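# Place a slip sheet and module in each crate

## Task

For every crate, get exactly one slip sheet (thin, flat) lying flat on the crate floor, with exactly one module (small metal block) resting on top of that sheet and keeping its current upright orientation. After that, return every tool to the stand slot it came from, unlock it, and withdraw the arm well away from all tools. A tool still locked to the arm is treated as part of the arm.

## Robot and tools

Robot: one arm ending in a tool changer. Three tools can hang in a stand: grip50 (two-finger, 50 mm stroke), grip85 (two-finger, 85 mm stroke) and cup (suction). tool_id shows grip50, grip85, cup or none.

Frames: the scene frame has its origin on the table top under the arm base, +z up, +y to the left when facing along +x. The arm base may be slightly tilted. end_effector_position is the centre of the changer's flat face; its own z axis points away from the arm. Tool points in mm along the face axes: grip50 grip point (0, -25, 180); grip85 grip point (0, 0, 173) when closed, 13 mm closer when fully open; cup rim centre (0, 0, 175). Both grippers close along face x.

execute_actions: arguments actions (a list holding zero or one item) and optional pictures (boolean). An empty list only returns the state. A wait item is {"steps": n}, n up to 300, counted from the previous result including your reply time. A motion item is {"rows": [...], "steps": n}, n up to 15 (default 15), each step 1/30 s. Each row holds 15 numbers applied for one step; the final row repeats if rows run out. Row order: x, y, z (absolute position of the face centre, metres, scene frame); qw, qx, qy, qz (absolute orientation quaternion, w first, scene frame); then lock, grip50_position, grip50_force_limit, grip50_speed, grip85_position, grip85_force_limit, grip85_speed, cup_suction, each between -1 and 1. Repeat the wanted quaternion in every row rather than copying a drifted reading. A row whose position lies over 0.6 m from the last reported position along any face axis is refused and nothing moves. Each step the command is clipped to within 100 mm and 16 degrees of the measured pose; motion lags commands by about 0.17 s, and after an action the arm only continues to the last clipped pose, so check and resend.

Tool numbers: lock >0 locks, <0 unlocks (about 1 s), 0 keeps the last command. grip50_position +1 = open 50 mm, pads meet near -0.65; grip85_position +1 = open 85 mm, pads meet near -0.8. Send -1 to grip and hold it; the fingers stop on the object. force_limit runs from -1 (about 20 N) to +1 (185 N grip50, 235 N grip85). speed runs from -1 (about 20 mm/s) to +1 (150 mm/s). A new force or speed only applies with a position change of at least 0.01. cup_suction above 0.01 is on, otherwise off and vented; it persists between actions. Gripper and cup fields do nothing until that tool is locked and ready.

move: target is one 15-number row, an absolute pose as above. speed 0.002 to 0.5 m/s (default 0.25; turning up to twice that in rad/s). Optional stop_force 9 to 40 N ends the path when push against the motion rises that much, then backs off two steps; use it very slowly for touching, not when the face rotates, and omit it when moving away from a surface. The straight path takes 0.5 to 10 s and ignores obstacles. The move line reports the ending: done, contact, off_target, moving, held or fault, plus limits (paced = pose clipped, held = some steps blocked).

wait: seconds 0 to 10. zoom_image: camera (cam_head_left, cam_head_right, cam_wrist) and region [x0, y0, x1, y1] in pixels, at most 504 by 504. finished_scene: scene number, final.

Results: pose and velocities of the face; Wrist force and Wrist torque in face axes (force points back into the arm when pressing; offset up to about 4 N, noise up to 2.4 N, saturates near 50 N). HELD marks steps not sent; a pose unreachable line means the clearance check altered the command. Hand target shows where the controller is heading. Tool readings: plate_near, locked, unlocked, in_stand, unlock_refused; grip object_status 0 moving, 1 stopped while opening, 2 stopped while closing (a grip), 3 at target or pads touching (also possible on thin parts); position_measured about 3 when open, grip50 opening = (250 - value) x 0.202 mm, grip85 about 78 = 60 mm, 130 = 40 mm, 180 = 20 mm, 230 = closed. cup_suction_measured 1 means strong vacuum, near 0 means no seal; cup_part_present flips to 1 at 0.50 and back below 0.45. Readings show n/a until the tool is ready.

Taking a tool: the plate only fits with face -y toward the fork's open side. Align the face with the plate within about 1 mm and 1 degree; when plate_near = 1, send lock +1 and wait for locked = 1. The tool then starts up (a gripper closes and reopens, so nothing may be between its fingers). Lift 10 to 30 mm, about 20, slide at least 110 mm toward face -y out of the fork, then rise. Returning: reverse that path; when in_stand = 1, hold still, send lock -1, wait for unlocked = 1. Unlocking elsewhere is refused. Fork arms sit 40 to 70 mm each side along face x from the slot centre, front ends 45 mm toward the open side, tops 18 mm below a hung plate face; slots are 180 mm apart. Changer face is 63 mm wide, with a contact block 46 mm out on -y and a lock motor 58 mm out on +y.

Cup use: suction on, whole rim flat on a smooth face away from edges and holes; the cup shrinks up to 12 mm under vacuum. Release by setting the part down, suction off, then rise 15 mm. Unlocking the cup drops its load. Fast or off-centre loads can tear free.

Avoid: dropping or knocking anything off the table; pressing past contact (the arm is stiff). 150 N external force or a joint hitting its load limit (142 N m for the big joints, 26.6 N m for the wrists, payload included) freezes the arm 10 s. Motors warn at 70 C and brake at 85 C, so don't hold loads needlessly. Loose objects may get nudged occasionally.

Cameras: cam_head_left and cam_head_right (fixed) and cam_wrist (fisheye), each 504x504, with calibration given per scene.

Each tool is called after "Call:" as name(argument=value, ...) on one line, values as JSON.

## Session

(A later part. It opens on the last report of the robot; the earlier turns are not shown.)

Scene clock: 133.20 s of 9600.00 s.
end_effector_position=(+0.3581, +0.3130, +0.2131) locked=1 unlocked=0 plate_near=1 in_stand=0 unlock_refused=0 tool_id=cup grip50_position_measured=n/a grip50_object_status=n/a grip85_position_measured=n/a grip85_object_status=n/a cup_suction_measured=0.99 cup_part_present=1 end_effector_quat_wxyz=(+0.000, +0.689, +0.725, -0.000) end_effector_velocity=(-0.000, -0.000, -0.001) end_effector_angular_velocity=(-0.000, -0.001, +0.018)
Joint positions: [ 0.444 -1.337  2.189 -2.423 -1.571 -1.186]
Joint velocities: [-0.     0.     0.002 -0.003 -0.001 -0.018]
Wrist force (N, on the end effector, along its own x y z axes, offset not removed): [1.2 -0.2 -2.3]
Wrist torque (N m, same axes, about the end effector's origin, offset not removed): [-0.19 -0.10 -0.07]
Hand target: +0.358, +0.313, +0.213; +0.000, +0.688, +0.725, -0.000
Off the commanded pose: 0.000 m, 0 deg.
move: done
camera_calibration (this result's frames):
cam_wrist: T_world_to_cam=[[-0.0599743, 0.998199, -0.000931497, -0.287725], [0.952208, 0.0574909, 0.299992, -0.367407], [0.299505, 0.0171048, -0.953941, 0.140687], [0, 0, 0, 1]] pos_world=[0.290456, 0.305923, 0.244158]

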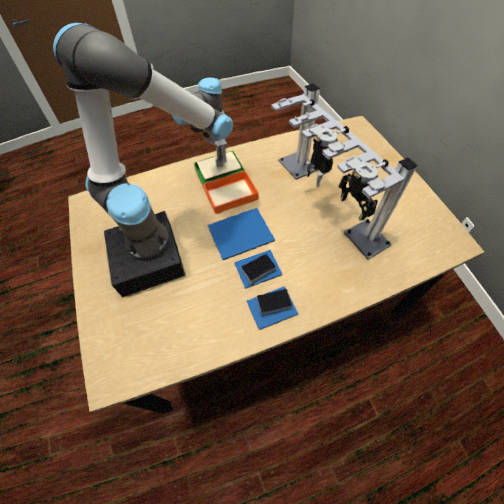

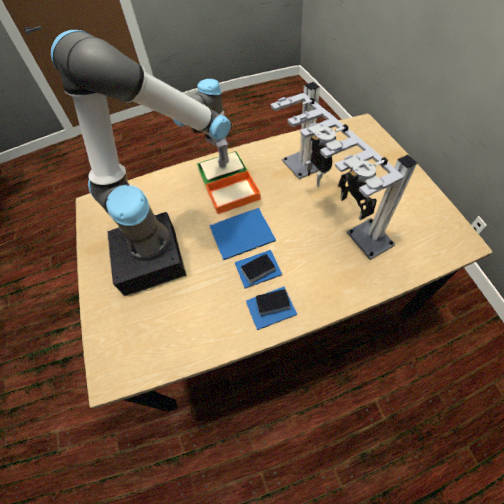

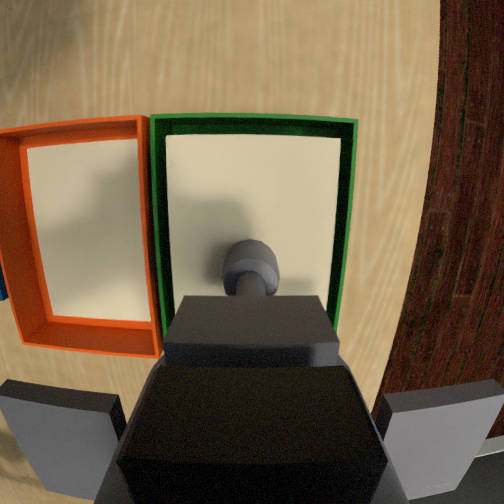

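Call:
move(target=[0.358,0.313,0.171,0,0.6884,0.7254,0,0,1,0,0,1,0,0,1], speed=0.03)

Call:
move(target=[0.358,0.313,0.1725,0,0.6884,0.7254,0,0,1,0,0,1,0,0,0], speed=0.002)

Call:
move(target=[0.358,0.313,0.25,0,0.6884,0.7254,0,0,1,0,0,1,0,0,0], speed=0.1)

Call:
move(target=[0.4746,0.1413,0.3815,0,0.6468,0.7627,0,0,1,0,0,1,0,0,0])

Call:
move(target=[0.6028,0.1625,0.3815,0,0.6468,0.7627,0,0,1,0,0,1,0,0,0], speed=0.12)

Call:
move(target=[0.6028,0.1625,0.3615,0,0.6468,0.7627,0,0,1,0,0,1,0,0,0], speed=0.01, stop_force=18)

Call:
execute_actions(actions=[{"rows":[[0.6028,0.1625,0.3618,0,0.6468,0.7627,0,-1,1,0,0,1,0,0,0]],"steps":15}], pictures=false)

Call:
execute_actions(actions=[{"steps":27}], pictures=false)

Scene clock: 147.17 s of 9600.00 s.
end_effector_position=(+0.3581, +0.3130, +0.1713) locked=1 unlocked=0 plate_near=1 in_stand=0 unlock_refused=0 tool_id=cup grip50_position_measured=n/a grip50_object_status=n/a grip85_position_measured=n/a grip85_object_status=n/a cup_suction_measured=0.99 cup_part_present=1 end_effector_quat_wxyz=(-0.000, +0.688, +0.725, -0.000) end_effector_velocity=(+0.001, +0.000, -0.002) end_effector_angular_velocity=(+0.001, -0.001, +0.001)
Joint positions: [ 0.444 -1.24   2.219 -2.55  -1.571 -1.189]
Joint velocities: [-0.001  0.006  0.001 -0.008  0.001 -0.001]
Wrist force (N, on the end effector, along its own x y z axes, offset not removed): [1.0 0.4 0.3]
Wrist torque (N m, same axes, about the end effector's origin, offset not removed): [-0.16 -0.10 -0.07]
Hand target: +0.358, +0.313, +0.171; -0.000, +0.688, +0.725, -0.000
Off the commanded pose: 0.000 m, 0 deg.
move: done
camera_calibration (this result's frames):
cam_wrist: T_world_to_cam=[[-0.0622879, 0.998058, -0.000899192, -0.286866], [0.952079, 0.0596887, 0.299971, -0.355447], [0.299442, 0.0178285, -0.953948, 0.100562], [0, 0, 0, 1]] pos_world=[0.290432, 0.305732, 0.202297]

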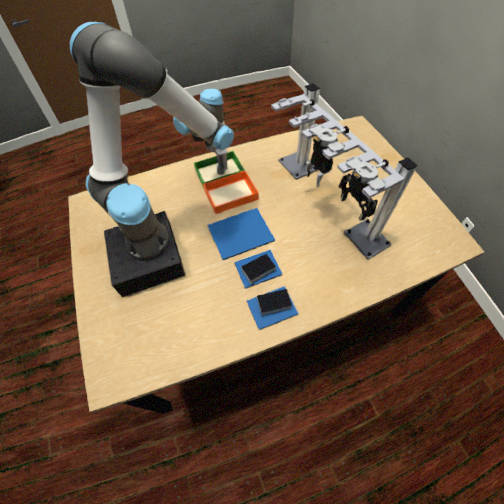

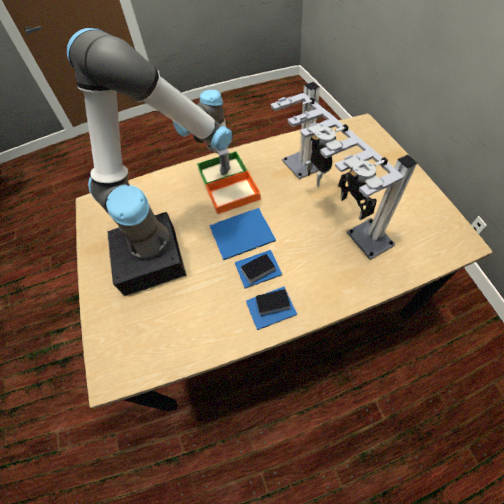

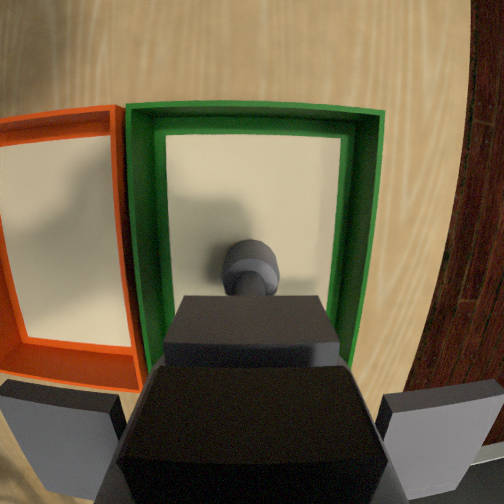

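Scene clock: 148.00 s of 9600.00 s.
end_effector_position=(+0.3580, +0.3130, +0.1724) locked=1 unlocked=0 plate_near=1 in_stand=0 unlock_refused=0 tool_id=cup grip50_position_measured=n/a grip50_object_status=n/a grip85_position_measured=n/a grip85_object_status=n/a cup_suction_measured=0.00 cup_part_present=0 end_effector_quat_wxyz=(-0.000, +0.688, +0.725, -0.000) end_effector_velocity=(-0.000, -0.000, +0.000) end_effector_angular_velocity=(-0.001, +0.001, +0.001)
Joint positions: [ 0.444 -1.243  2.219 -2.546 -1.571 -1.189]
Joint velocities: [ 0.    -0.001  0.     0.002 -0.001 -0.   ]
Wrist force (N, on the end effector, along its own x y z axes, offset not removed): [1.6 0.1 -12.8]
Wrist torque (N m, same axes, about the end effector's origin, offset not removed): [-0.12 -0.34 -0.02]
Hand target: +0.358, +0.313, +0.173; +0.000, +0.688, +0.725, +0.000
Off the commanded pose: 0.000 m, 0 deg.
move: done
camera_calibration (this result's frames):
cam_wrist: T_world_to_cam=[[-0.062288, 0.998058, -0.000895188, -0.286845], [0.952076, 0.0596874, 0.299981, -0.355749], [0.299452, 0.0178329, -0.953945, 0.101692], [0, 0, 0, 1]] pos_world=[0.290381, 0.305708, 0.20347]

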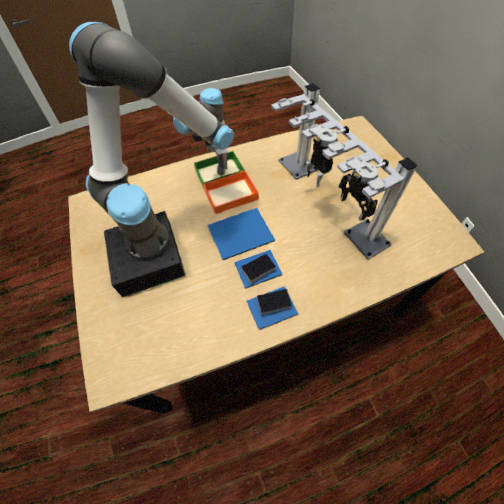

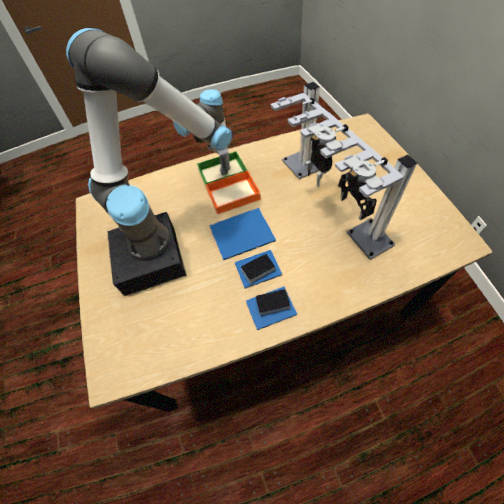

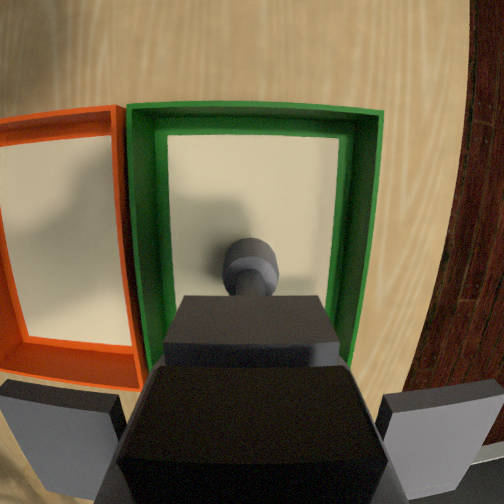

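Scene clock: 149.30 s of 9600.00 s.
end_effector_position=(+0.3578, +0.3130, +0.2498) locked=1 unlocked=0 plate_near=1 in_stand=0 unlock_refused=0 tool_id=cup grip50_position_measured=n/a grip50_object_status=n/a grip85_position_measured=n/a grip85_object_status=n/a cup_suction_measured=0.00 cup_part_present=0 end_effector_quat_wxyz=(+0.000, +0.688, +0.725, +0.000) end_effector_velocity=(+0.000, -0.000, +0.002) end_effector_angular_velocity=(-0.001, -0.000, +0.001)
Joint positions: [ 0.444 -1.412  2.153 -2.312 -1.571 -1.189]
Joint velocities: [-0.001 -0.005 -0.003  0.008 -0.001 -0.001]
Wrist force (N, on the end effector, along its own x y z axes, offset not removed): [0.8 1.4 -0.6]
Wrist torque (N m, same axes, about the end effector's origin, offset not removed): [-0.02 -0.12 -0.04]
Hand target: +0.358, +0.313, +0.250; +0.000, +0.688, +0.725, +0.000
Off the commanded pose: 0.000 m, 0 deg.
move: done
camera_calibration (this result's frames):
cam_wrist: T_world_to_cam=[[-0.0623748, 0.998052, -0.000844323, -0.2868], [0.952044, 0.0597533, 0.300069, -0.378825], [0.299535, 0.0179129, -0.953917, 0.175448], [0, 0, 0, 1]] pos_world=[0.290216, 0.305735, 0.280794]

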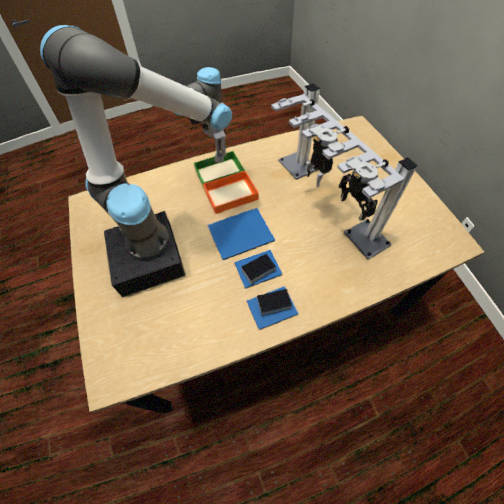

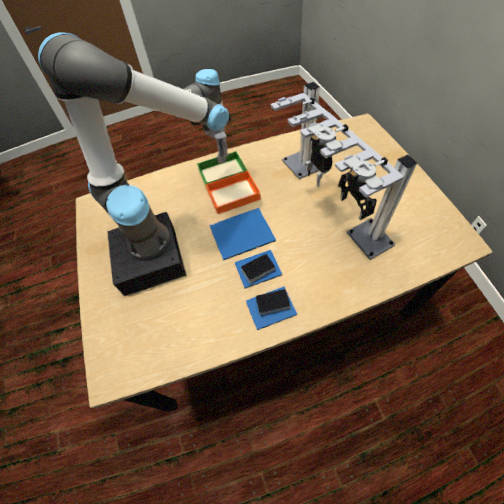

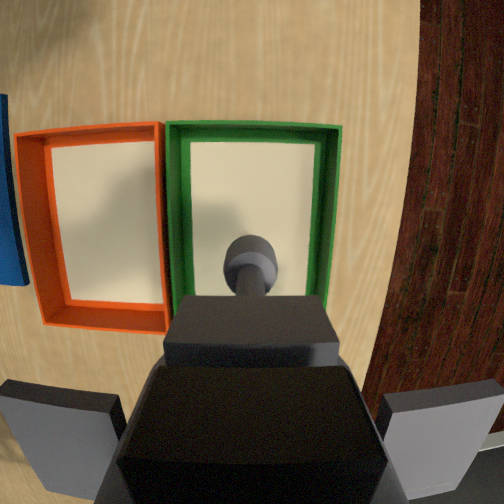

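Scene clock: 150.97 s of 9600.00 s.
end_effector_position=(+0.4743, +0.1413, +0.3815) locked=1 unlocked=0 plate_near=1 in_stand=0 unlock_refused=0 tool_id=cup grip50_position_measured=n/a grip50_object_status=n/a grip85_position_measured=n/a grip85_object_status=n/a cup_suction_measured=0.00 cup_part_present=0 end_effector_quat_wxyz=(+0.000, +0.647, +0.763, +0.000) end_effector_velocity=(+0.001, -0.002, +0.002) end_effector_angular_velocity=(+0.001, +0.001, +0.002)
Joint positions: [ 0.026 -1.548  1.908 -1.932 -1.571 -1.718]
Joint velocities: [-0.004  0.001 -0.005  0.005  0.001 -0.006]
Wrist force (N, on the end effector, along its own x y z axes, offset not removed): [1.4 0.1 -0.8]
Wrist torque (N m, same axes, about the end effector's origin, offset not removed): [-0.20 -0.24 -0.03]
Hand target: +0.474, +0.141, +0.382; +0.000, +0.647, +0.763, +0.000
Off the commanded pose: 0.000 m, 0 deg.
move: done
camera_calibration (this result's frames):
cam_wrist: T_world_to_cam=[[-0.172992, 0.984923, -0.00116629, -0.0536293], [0.939252, 0.165326, 0.300787, -0.528074], [0.296444, 0.0509382, -0.953691, 0.265985], [0, 0, 0, 1]] pos_world=[0.407868, 0.126576, 0.412442]

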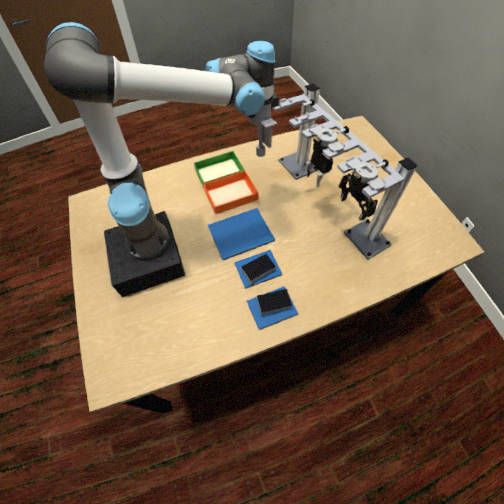

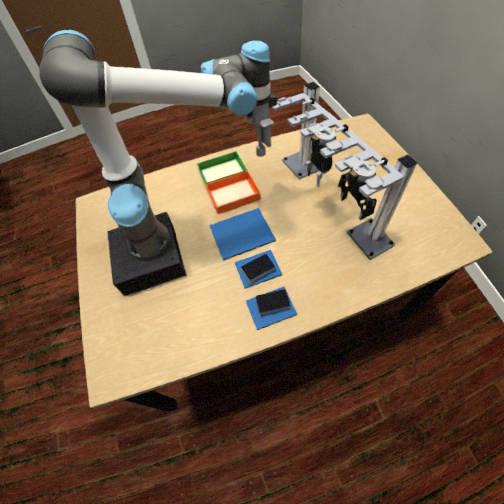

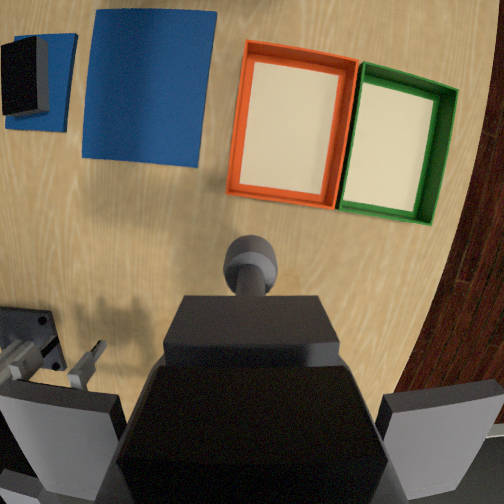

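Scene clock: 152.63 s of 9600.00 s.
end_effector_position=(+0.6024, +0.1624, +0.3816) locked=1 unlocked=0 plate_near=1 in_stand=0 unlock_refused=0 tool_id=cup grip50_position_measured=n/a grip50_object_status=n/a grip85_position_measured=n/a grip85_object_status=n/a cup_suction_measured=0.00 cup_part_present=0 end_effector_quat_wxyz=(-0.000, +0.647, +0.763, +0.000) end_effector_velocity=(+0.003, +0.000, +0.001) end_effector_angular_velocity=(+0.001, -0.001, -0.000)
Joint positions: [ 0.057 -1.247  1.548 -1.872 -1.571 -1.687]
Joint velocities: [ 0.     0.005 -0.01   0.004  0.001  0.   ]
Wrist force (N, on the end effector, along its own x y z axes, offset not removed): [1.4 1.3 -1.4]
Wrist torque (N m, same axes, about the end effector's origin, offset not removed): [-0.07 -0.25 -0.08]
Hand target: +0.603, +0.162, +0.382; -0.000, +0.647, +0.763, -0.000
Off the commanded pose: 0.000 m, 0 deg.
move: done
camera_calibration (this result's frames):
cam_wrist: T_world_to_cam=[[-0.173214, 0.984884, -0.00085894, -0.0521997], [0.939467, 0.165488, 0.300027, -0.651809], [0.295634, 0.0511618, -0.95393, 0.227555], [0, 0, 0, 1]] pos_world=[0.536039, 0.147635, 0.412587]

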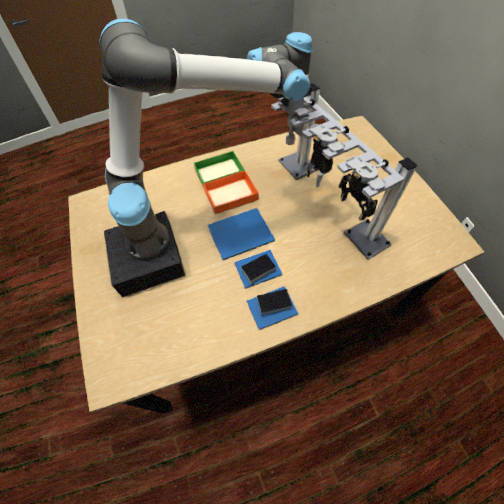

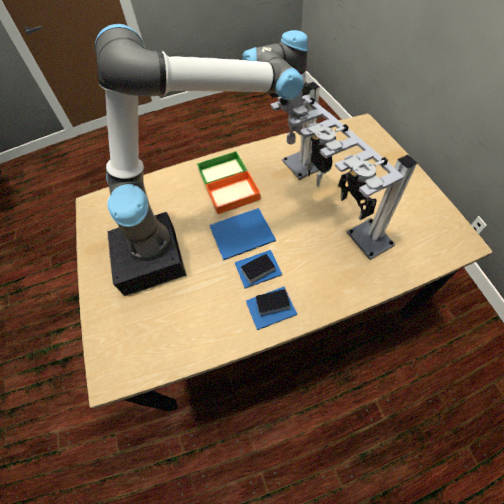

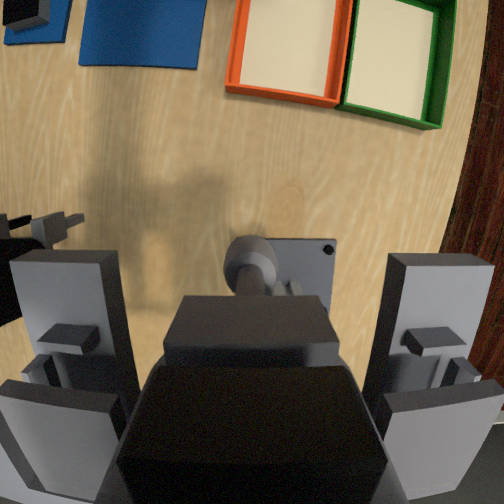

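Scene clock: 154.87 s of 9600.00 s.
end_effector_position=(+0.6028, +0.1625, +0.3618) locked=1 unlocked=0 plate_near=1 in_stand=1 unlock_refused=0 tool_id=cup grip50_position_measured=n/a grip50_object_status=n/a grip85_position_measured=n/a grip85_object_status=n/a cup_suction_measured=0.00 cup_part_present=0 end_effector_quat_wxyz=(+0.000, +0.647, +0.763, +0.000) end_effector_velocity=(+0.001, +0.000, -0.002) end_effector_angular_velocity=(+0.000, -0.002, -0.000)
Joint positions: [ 0.057 -1.232  1.579 -1.919 -1.571 -1.687]
Joint velocities: [ 0.     0.002  0.002 -0.007  0.     0.001]
Wrist force (N, on the end effector, along its own x y z axes, offset not removed): [2.5 -3.3 -6.3]
Wrist torque (N m, same axes, about the end effector's origin, offset not removed): [-0.44 0.00 -0.13]
Hand target: +0.603, +0.163, +0.361; -0.000, +0.647, +0.763, -0.000
Off the commanded pose: 0.000 m, 0 deg.
move: done
camera_calibration (this result's frames):
cam_wrist: T_world_to_cam=[[-0.17321, 0.984885, -0.000902621, -0.0522165], [0.939446, 0.165494, 0.300088, -0.646309], [0.295702, 0.0511302, -0.953911, 0.208581], [0, 0, 0, 1]] pos_world=[0.53645, 0.147722, 0.39287]

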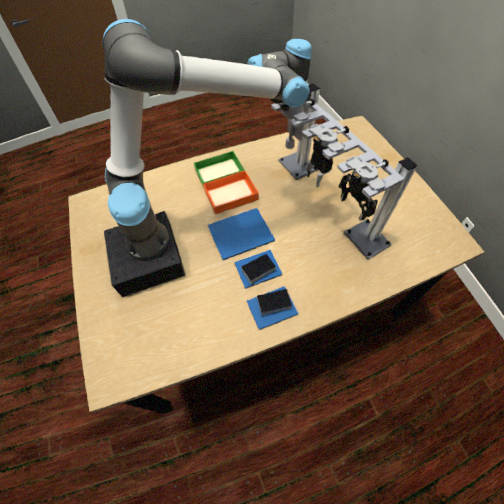

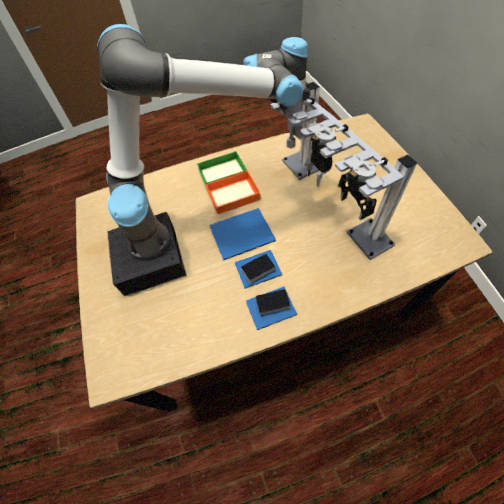

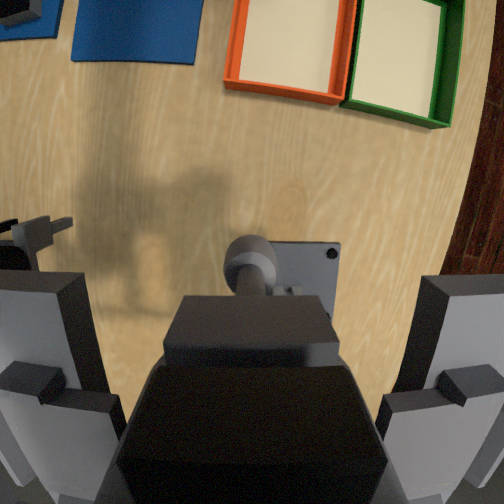

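Scene clock: 155.37 s of 9600.00 s.
end_effector_position=(+0.6028, +0.1625, +0.3618) locked=0 unlocked=0 plate_near=1 in_stand=1 unlock_refused=0 tool_id=none grip50_position_measured=n/a grip50_object_status=n/a grip85_position_measured=n/a grip85_object_status=n/a cup_suction_measured=n/a cup_part_present=n/a end_effector_quat_wxyz=(+0.000, +0.647, +0.763, +0.000) end_effector_velocity=(-0.000, +0.000, -0.000) end_effector_angular_velocity=(-0.001, +0.001, +0.001)
Joint positions: [ 0.057 -1.232  1.579 -1.919 -1.571 -1.687]
Joint velocities: [ 0.001  0.    -0.     0.001 -0.001  0.   ]
Wrist force (N, on the end effector, along its own x y z axes, offset not removed): [0.1 0.1 -0.2]
Wrist torque (N m, same axes, about the end effector's origin, offset not removed): [-0.20 -0.03 -0.06]
Hand target: +0.603, +0.163, +0.362; +0.000, +0.647, +0.763, +0.000
Off the commanded pose: 0.000 m, 0 deg.
Steps of this call (steps 1 to 15: all 15 steps of this action). Readings (end_effector_position | what the end effector reports):
1: (+0.6028, +0.1625, +0.3618) | locked=1 unlocked=0 plate_near=1 in_stand=1 unlock_refused=0 tool_id=cup grip50_position_measured=n/a grip50_object_status=n/a grip85_position_measured=n/a grip85_object_status=n/a cup_suction_measured=0.00 cup_part_present=0
2: (+0.6028, +0.1625, +0.3618) | locked=1 unlocked=0 plate_near=1 in_stand=1 unlock_refused=0 tool_id=cup grip50_position_measured=n/a grip50_object_status=n/a grip85_position_measured=n/a grip85_object_status=n/a cup_suction_measured=0.00 cup_part_present=0
4: (+0.6028, +0.1625, +0.3618) | locked=1 unlocked=0 plate_near=1 in_stand=1 unlock_refused=0 tool_id=cup grip50_position_measured=n/a grip50_object_status=n/a grip85_position_measured=n/a grip85_object_status=n/a cup_suction_measured=0.00 cup_part_present=0
8: (+0.6028, +0.1625, +0.3618) | locked=0 unlocked=0 plate_near=1 in_stand=1 unlock_refused=0 tool_id=none grip50_position_measured=n/a grip50_object_status=n/a grip85_position_measured=n/a grip85_object_status=n/a cup_suction_measured=n/a cup_part_present=n/a
15: the state above

Scene clock: 156.27 s of 9600.00 s.
end_effector_position=(+0.6028, +0.1625, +0.3618) locked=0 unlocked=1 plate_near=1 in_stand=1 unlock_refused=0 tool_id=none grip50_position_measured=n/a grip50_object_status=n/a grip85_position_measured=n/a grip85_object_status=n/a cup_suction_measured=n/a cup_part_present=n/a end_effector_quat_wxyz=(-0.000, +0.647, +0.763, -0.000) end_effector_velocity=(+0.000, -0.000, +0.001) end_effector_angular_velocity=(+0.001, -0.001, -0.001)
Joint positions: [ 0.057 -1.232  1.579 -1.919 -1.571 -1.687]
Joint velocities: [-0.001 -0.    -0.001 -0.     0.001  0.   ]
Wrist force (N, on the end effector, along its own x y z axes, offset not removed): [-0.2 1.3 -1.4]
Wrist torque (N m, same axes, about the end effector's origin, offset not removed): [-0.14 -0.11 -0.07]
Hand target: +0.603, +0.163, +0.362; +0.000, +0.647, +0.763, +0.000
Off the commanded pose: 0.000 m, 0 deg.
Steps of this call (steps 1 to 27: nothing new was sent). Readings (end_effector_position | what the end effector reports):
1: (+0.6028, +0.1625, +0.3618) | locked=0 unlocked=0 plate_near=1 in_stand=1 unlock_refused=0 tool_id=none grip50_position_measured=n/a grip50_object_status=n/a grip85_position_measured=n/a grip85_object_status=n/a cup_suction_measured=n/a cup_part_present=n/a
2: (+0.6028, +0.1625, +0.3617) | locked=0 unlocked=0 plate_near=1 in_stand=1 unlock_refused=0 tool_id=none grip50_position_measured=n/a grip50_object_status=n/a grip85_position_measured=n/a grip85_object_status=n/a cup_suction_measured=n/a cup_part_present=n/a
4: (+0.6028, +0.1625, +0.3617) | locked=0 unlocked=0 plate_near=1 in_stand=1 unlock_refused=0 tool_id=none grip50_position_measured=n/a grip50_object_status=n/a grip85_position_measured=n/a grip85_object_status=n/a cup_suction_measured=n/a cup_part_present=n/a
8: (+0.6028, +0.1625, +0.3617) | locked=0 unlocked=0 plate_near=1 in_stand=1 unlock_refused=0 tool_id=none grip50_position_measured=n/a grip50_object_status=n/a grip85_position_measured=n/a grip85_object_status=n/a cup_suction_measured=n/a cup_part_present=n/a
27: the state above

Call:
move(target=[0.6028,0.1625,0.3993,0,0.6468,0.7627,0,0,1,0,0,1,0,0,0], speed=0.08)

Call:
move(target=[0.6616,-0.1927,0.3993,0,0.6468,0.7627,0,0,1,0,0,1,0,0,0])

Scene clock: 162.53 s of 9600.00 s.
end_effector_position=(+0.6027, +0.1625, +0.3990) locked=0 unlocked=1 plate_near=0 in_stand=0 unlock_refused=0 tool_id=none grip50_position_measured=n/a grip50_object_status=n/a grip85_position_measured=n/a grip85_object_status=n/a cup_suction_measured=n/a cup_part_present=n/a end_effector_quat_wxyz=(+0.000, +0.647, +0.763, +0.000) end_effector_velocity=(+0.000, -0.000, +0.003) end_effector_angular_velocity=(-0.000, +0.000, -0.000)
Joint positions: [ 0.057 -1.258  1.516 -1.829 -1.571 -1.687]
Joint velocities: [-0.    -0.001 -0.005  0.007 -0.     0.   ]
Wrist force (N, on the end effector, along its own x y z axes, offset not removed): [2.7 -0.4 -0.3]
Wrist torque (N m, same axes, about the end effector's origin, offset not removed): [-0.20 -0.30 -0.02]
Hand target: +0.603, +0.162, +0.399; +0.000, +0.647, +0.763, +0.000
Off the commanded pose: 0.000 m, 0 deg.
move: done
camera_calibration (this result's frames):
cam_wrist: T_world_to_cam=[[-0.173209, 0.984885, -0.000893841, -0.0522028], [0.939461, 0.165493, 0.300043, -0.657343], [0.295656, 0.0511304, -0.953925, 0.244085], [0, 0, 0, 1]] pos_world=[0.53634, 0.147719, 0.430024]

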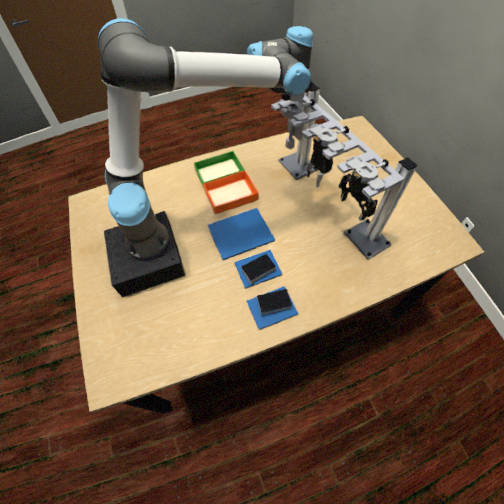

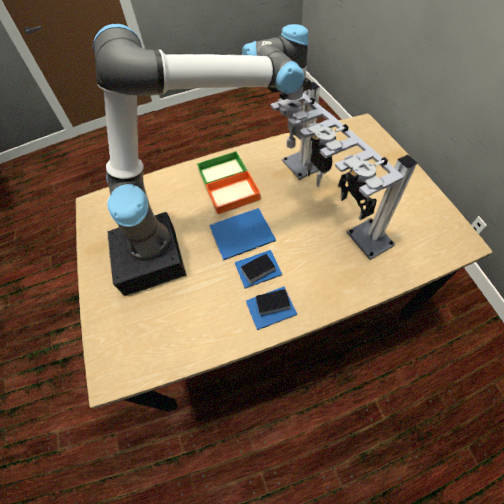

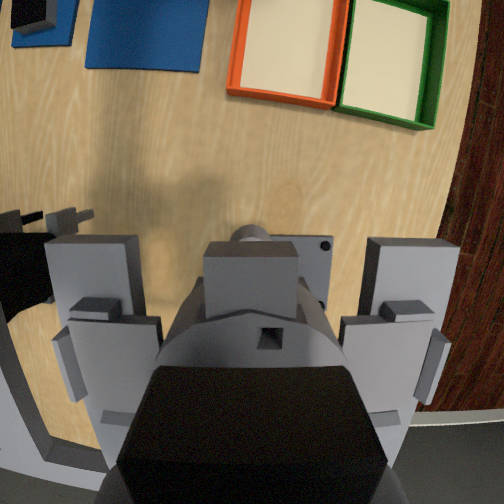

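Scene clock: 164.67 s of 9600.00 s.
end_effector_position=(+0.6615, -0.1925, +0.3993) locked=0 unlocked=1 plate_near=0 in_stand=0 unlock_refused=0 tool_id=none grip50_position_measured=n/a grip50_object_status=n/a grip85_position_measured=n/a grip85_object_status=n/a cup_suction_measured=n/a cup_part_present=n/a end_effector_quat_wxyz=(+0.000, +0.647, +0.763, +0.000) end_effector_velocity=(+0.001, -0.003, -0.000) end_effector_angular_velocity=(+0.000, -0.000, +0.000)
Joint positions: [-0.469 -1.105  1.297 -1.765 -1.571 -2.213]
Joint velocities: [-0.003  0.004 -0.006  0.002  0.    -0.003]
Wrist force (N, on the end effector, along its own x y z axes, offset not removed): [-0.3 -1.4 -1.2]
Wrist torque (N m, same axes, about the end effector's origin, offset not removed): [-0.20 -0.08 -0.03]
Hand target: +0.662, -0.193, +0.399; +0.000, +0.647, +0.763, +0.000
Off the commanded pose: 0.000 m, 0 deg.
move: done
camera_calibration (this result's frames):
cam_wrist: T_world_to_cam=[[-0.17319, 0.984887, -0.0015582, 0.307842], [0.93923, 0.165636, 0.300686, -0.653973], [0.2964, 0.0506122, -0.953722, 0.244515], [0, 0, 0, 1]] pos_world=[0.595071, -0.207244, 0.43032]

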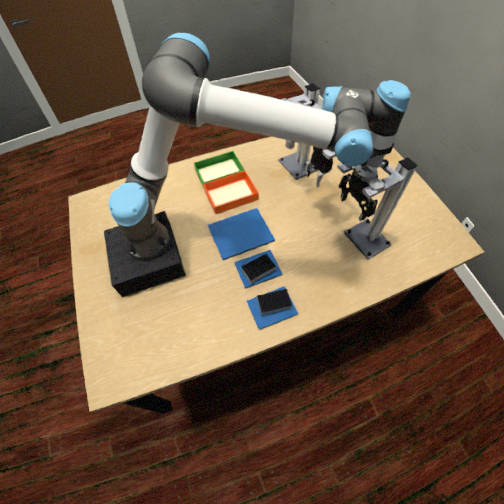

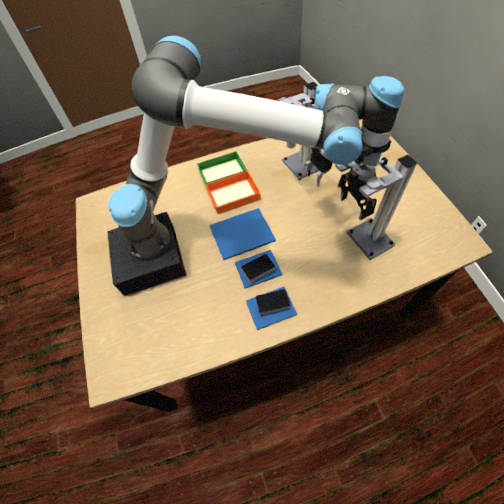

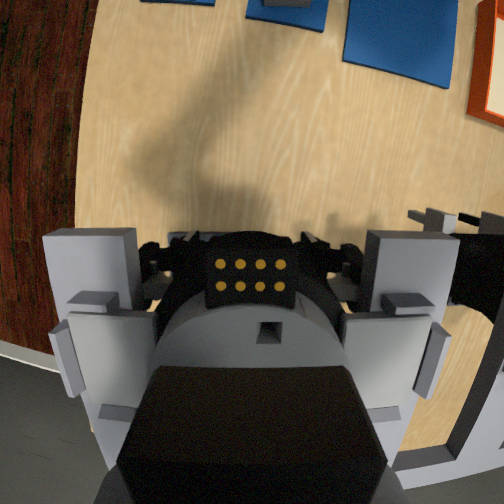

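Call:
move(target=[0.6600,-0.1931,0.374,0,0.6481,0.7615,0,0,1,0,0,1,0,0,0], speed=0.05)

Call:
move(target=[0.6600,-0.1931,0.358,0,0.6481,0.7615,0,0,1,0,0,1,0,0,0], speed=0.003, stop_force=12)

Scene clock: 171.43 s of 9600.00 s.
end_effector_position=(+0.6601, -0.1931, +0.3744) locked=0 unlocked=1 plate_near=0 in_stand=0 unlock_refused=0 tool_id=none grip50_position_measured=n/a grip50_object_status=n/a grip85_position_measured=n/a grip85_object_status=n/a cup_suction_measured=n/a cup_part_present=n/a end_effector_quat_wxyz=(-0.000, +0.648, +0.762, -0.000) end_effector_velocity=(-0.000, +0.000, -0.003) end_effector_angular_velocity=(+0.000, +0.001, -0.000)
Joint positions: [-0.47  -1.094  1.346 -1.823 -1.571 -2.211]
Joint velocities: [ 0.     0.002  0.006 -0.007  0.     0.   ]
Wrist force (N, on the end effector, along its own x y z axes, offset not removed): [1.5 0.4 -1.0]
Wrist torque (N m, same axes, about the end effector's origin, offset not removed): [-0.14 -0.27 -0.15]
Hand target: +0.660, -0.193, +0.374; -0.000, +0.648, +0.762, -0.000
Off the commanded pose: 0.000 m, 0 deg.
move: done
camera_calibration (this result's frames):
cam_wrist: T_world_to_cam=[[-0.169777, 0.985482, -0.000876993, 0.305783], [0.940055, 0.162218, 0.299971, -0.645962], [0.295758, 0.0501036, -0.953948, 0.221577], [0, 0, 0, 1]] pos_world=[0.593621, -0.20766, 0.405411]

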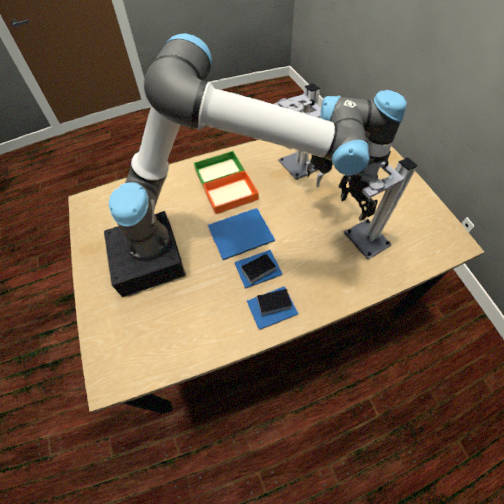

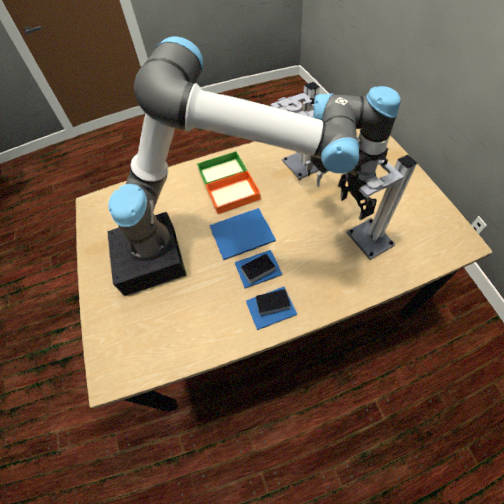

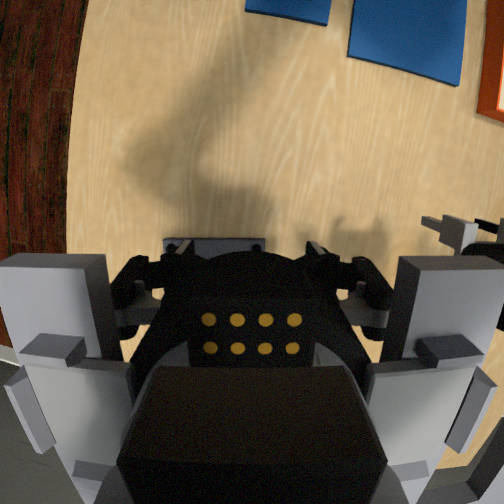

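Scene clock: 176.10 s of 9600.00 s.
end_effector_position=(+0.6600, -0.1931, +0.3616) locked=0 unlocked=1 plate_near=1 in_stand=1 unlock_refused=0 tool_id=none grip50_position_measured=n/a grip50_object_status=n/a grip85_position_measured=n/a grip85_object_status=n/a cup_suction_measured=n/a cup_part_present=n/a end_effector_quat_wxyz=(+0.000, +0.648, +0.762, +0.000) end_effector_velocity=(-0.001, -0.000, -0.000) end_effector_angular_velocity=(+0.002, +0.003, -0.001)
Joint positions: [-0.471 -1.086  1.368 -1.853 -1.571 -2.211]
Joint velocities: [-0.001  0.    -0.     0.004  0.     0.   ]
Wrist force (N, on the end effector, along its own x y z axes, offset not removed): [1.4 -3.2 -23.3]
Wrist torque (N m, same axes, about the end effector's origin, offset not removed): [-0.75 0.10 0.01]
Hand target: +0.660, -0.193, +0.362; +0.000, +0.648, +0.762, +0.000
Off the commanded pose: 0.004 m, 0 deg.
move: contact
camera_calibration (this result's frames):
cam_wrist: T_world_to_cam=[[-0.169701, 0.985495, -0.0010577, 0.305817], [0.939976, 0.162185, 0.300235, -0.642155], [0.296052, 0.049956, -0.953865, 0.20911], [0, 0, 0, 1]] pos_world=[0.5936, -0.207679, 0.392584]

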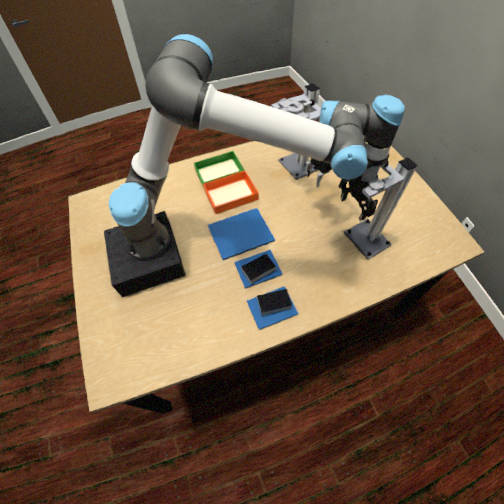

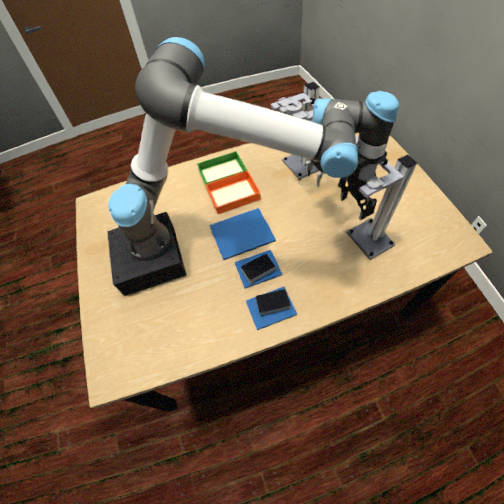

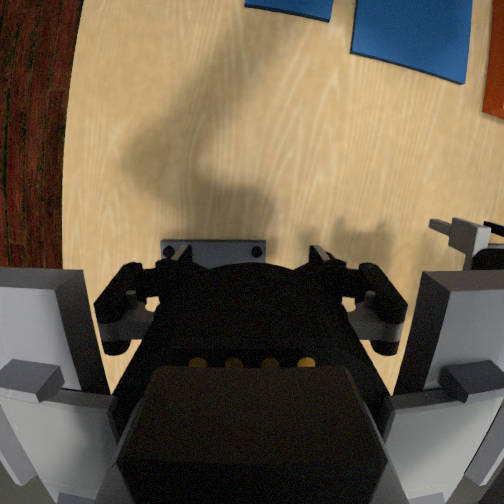

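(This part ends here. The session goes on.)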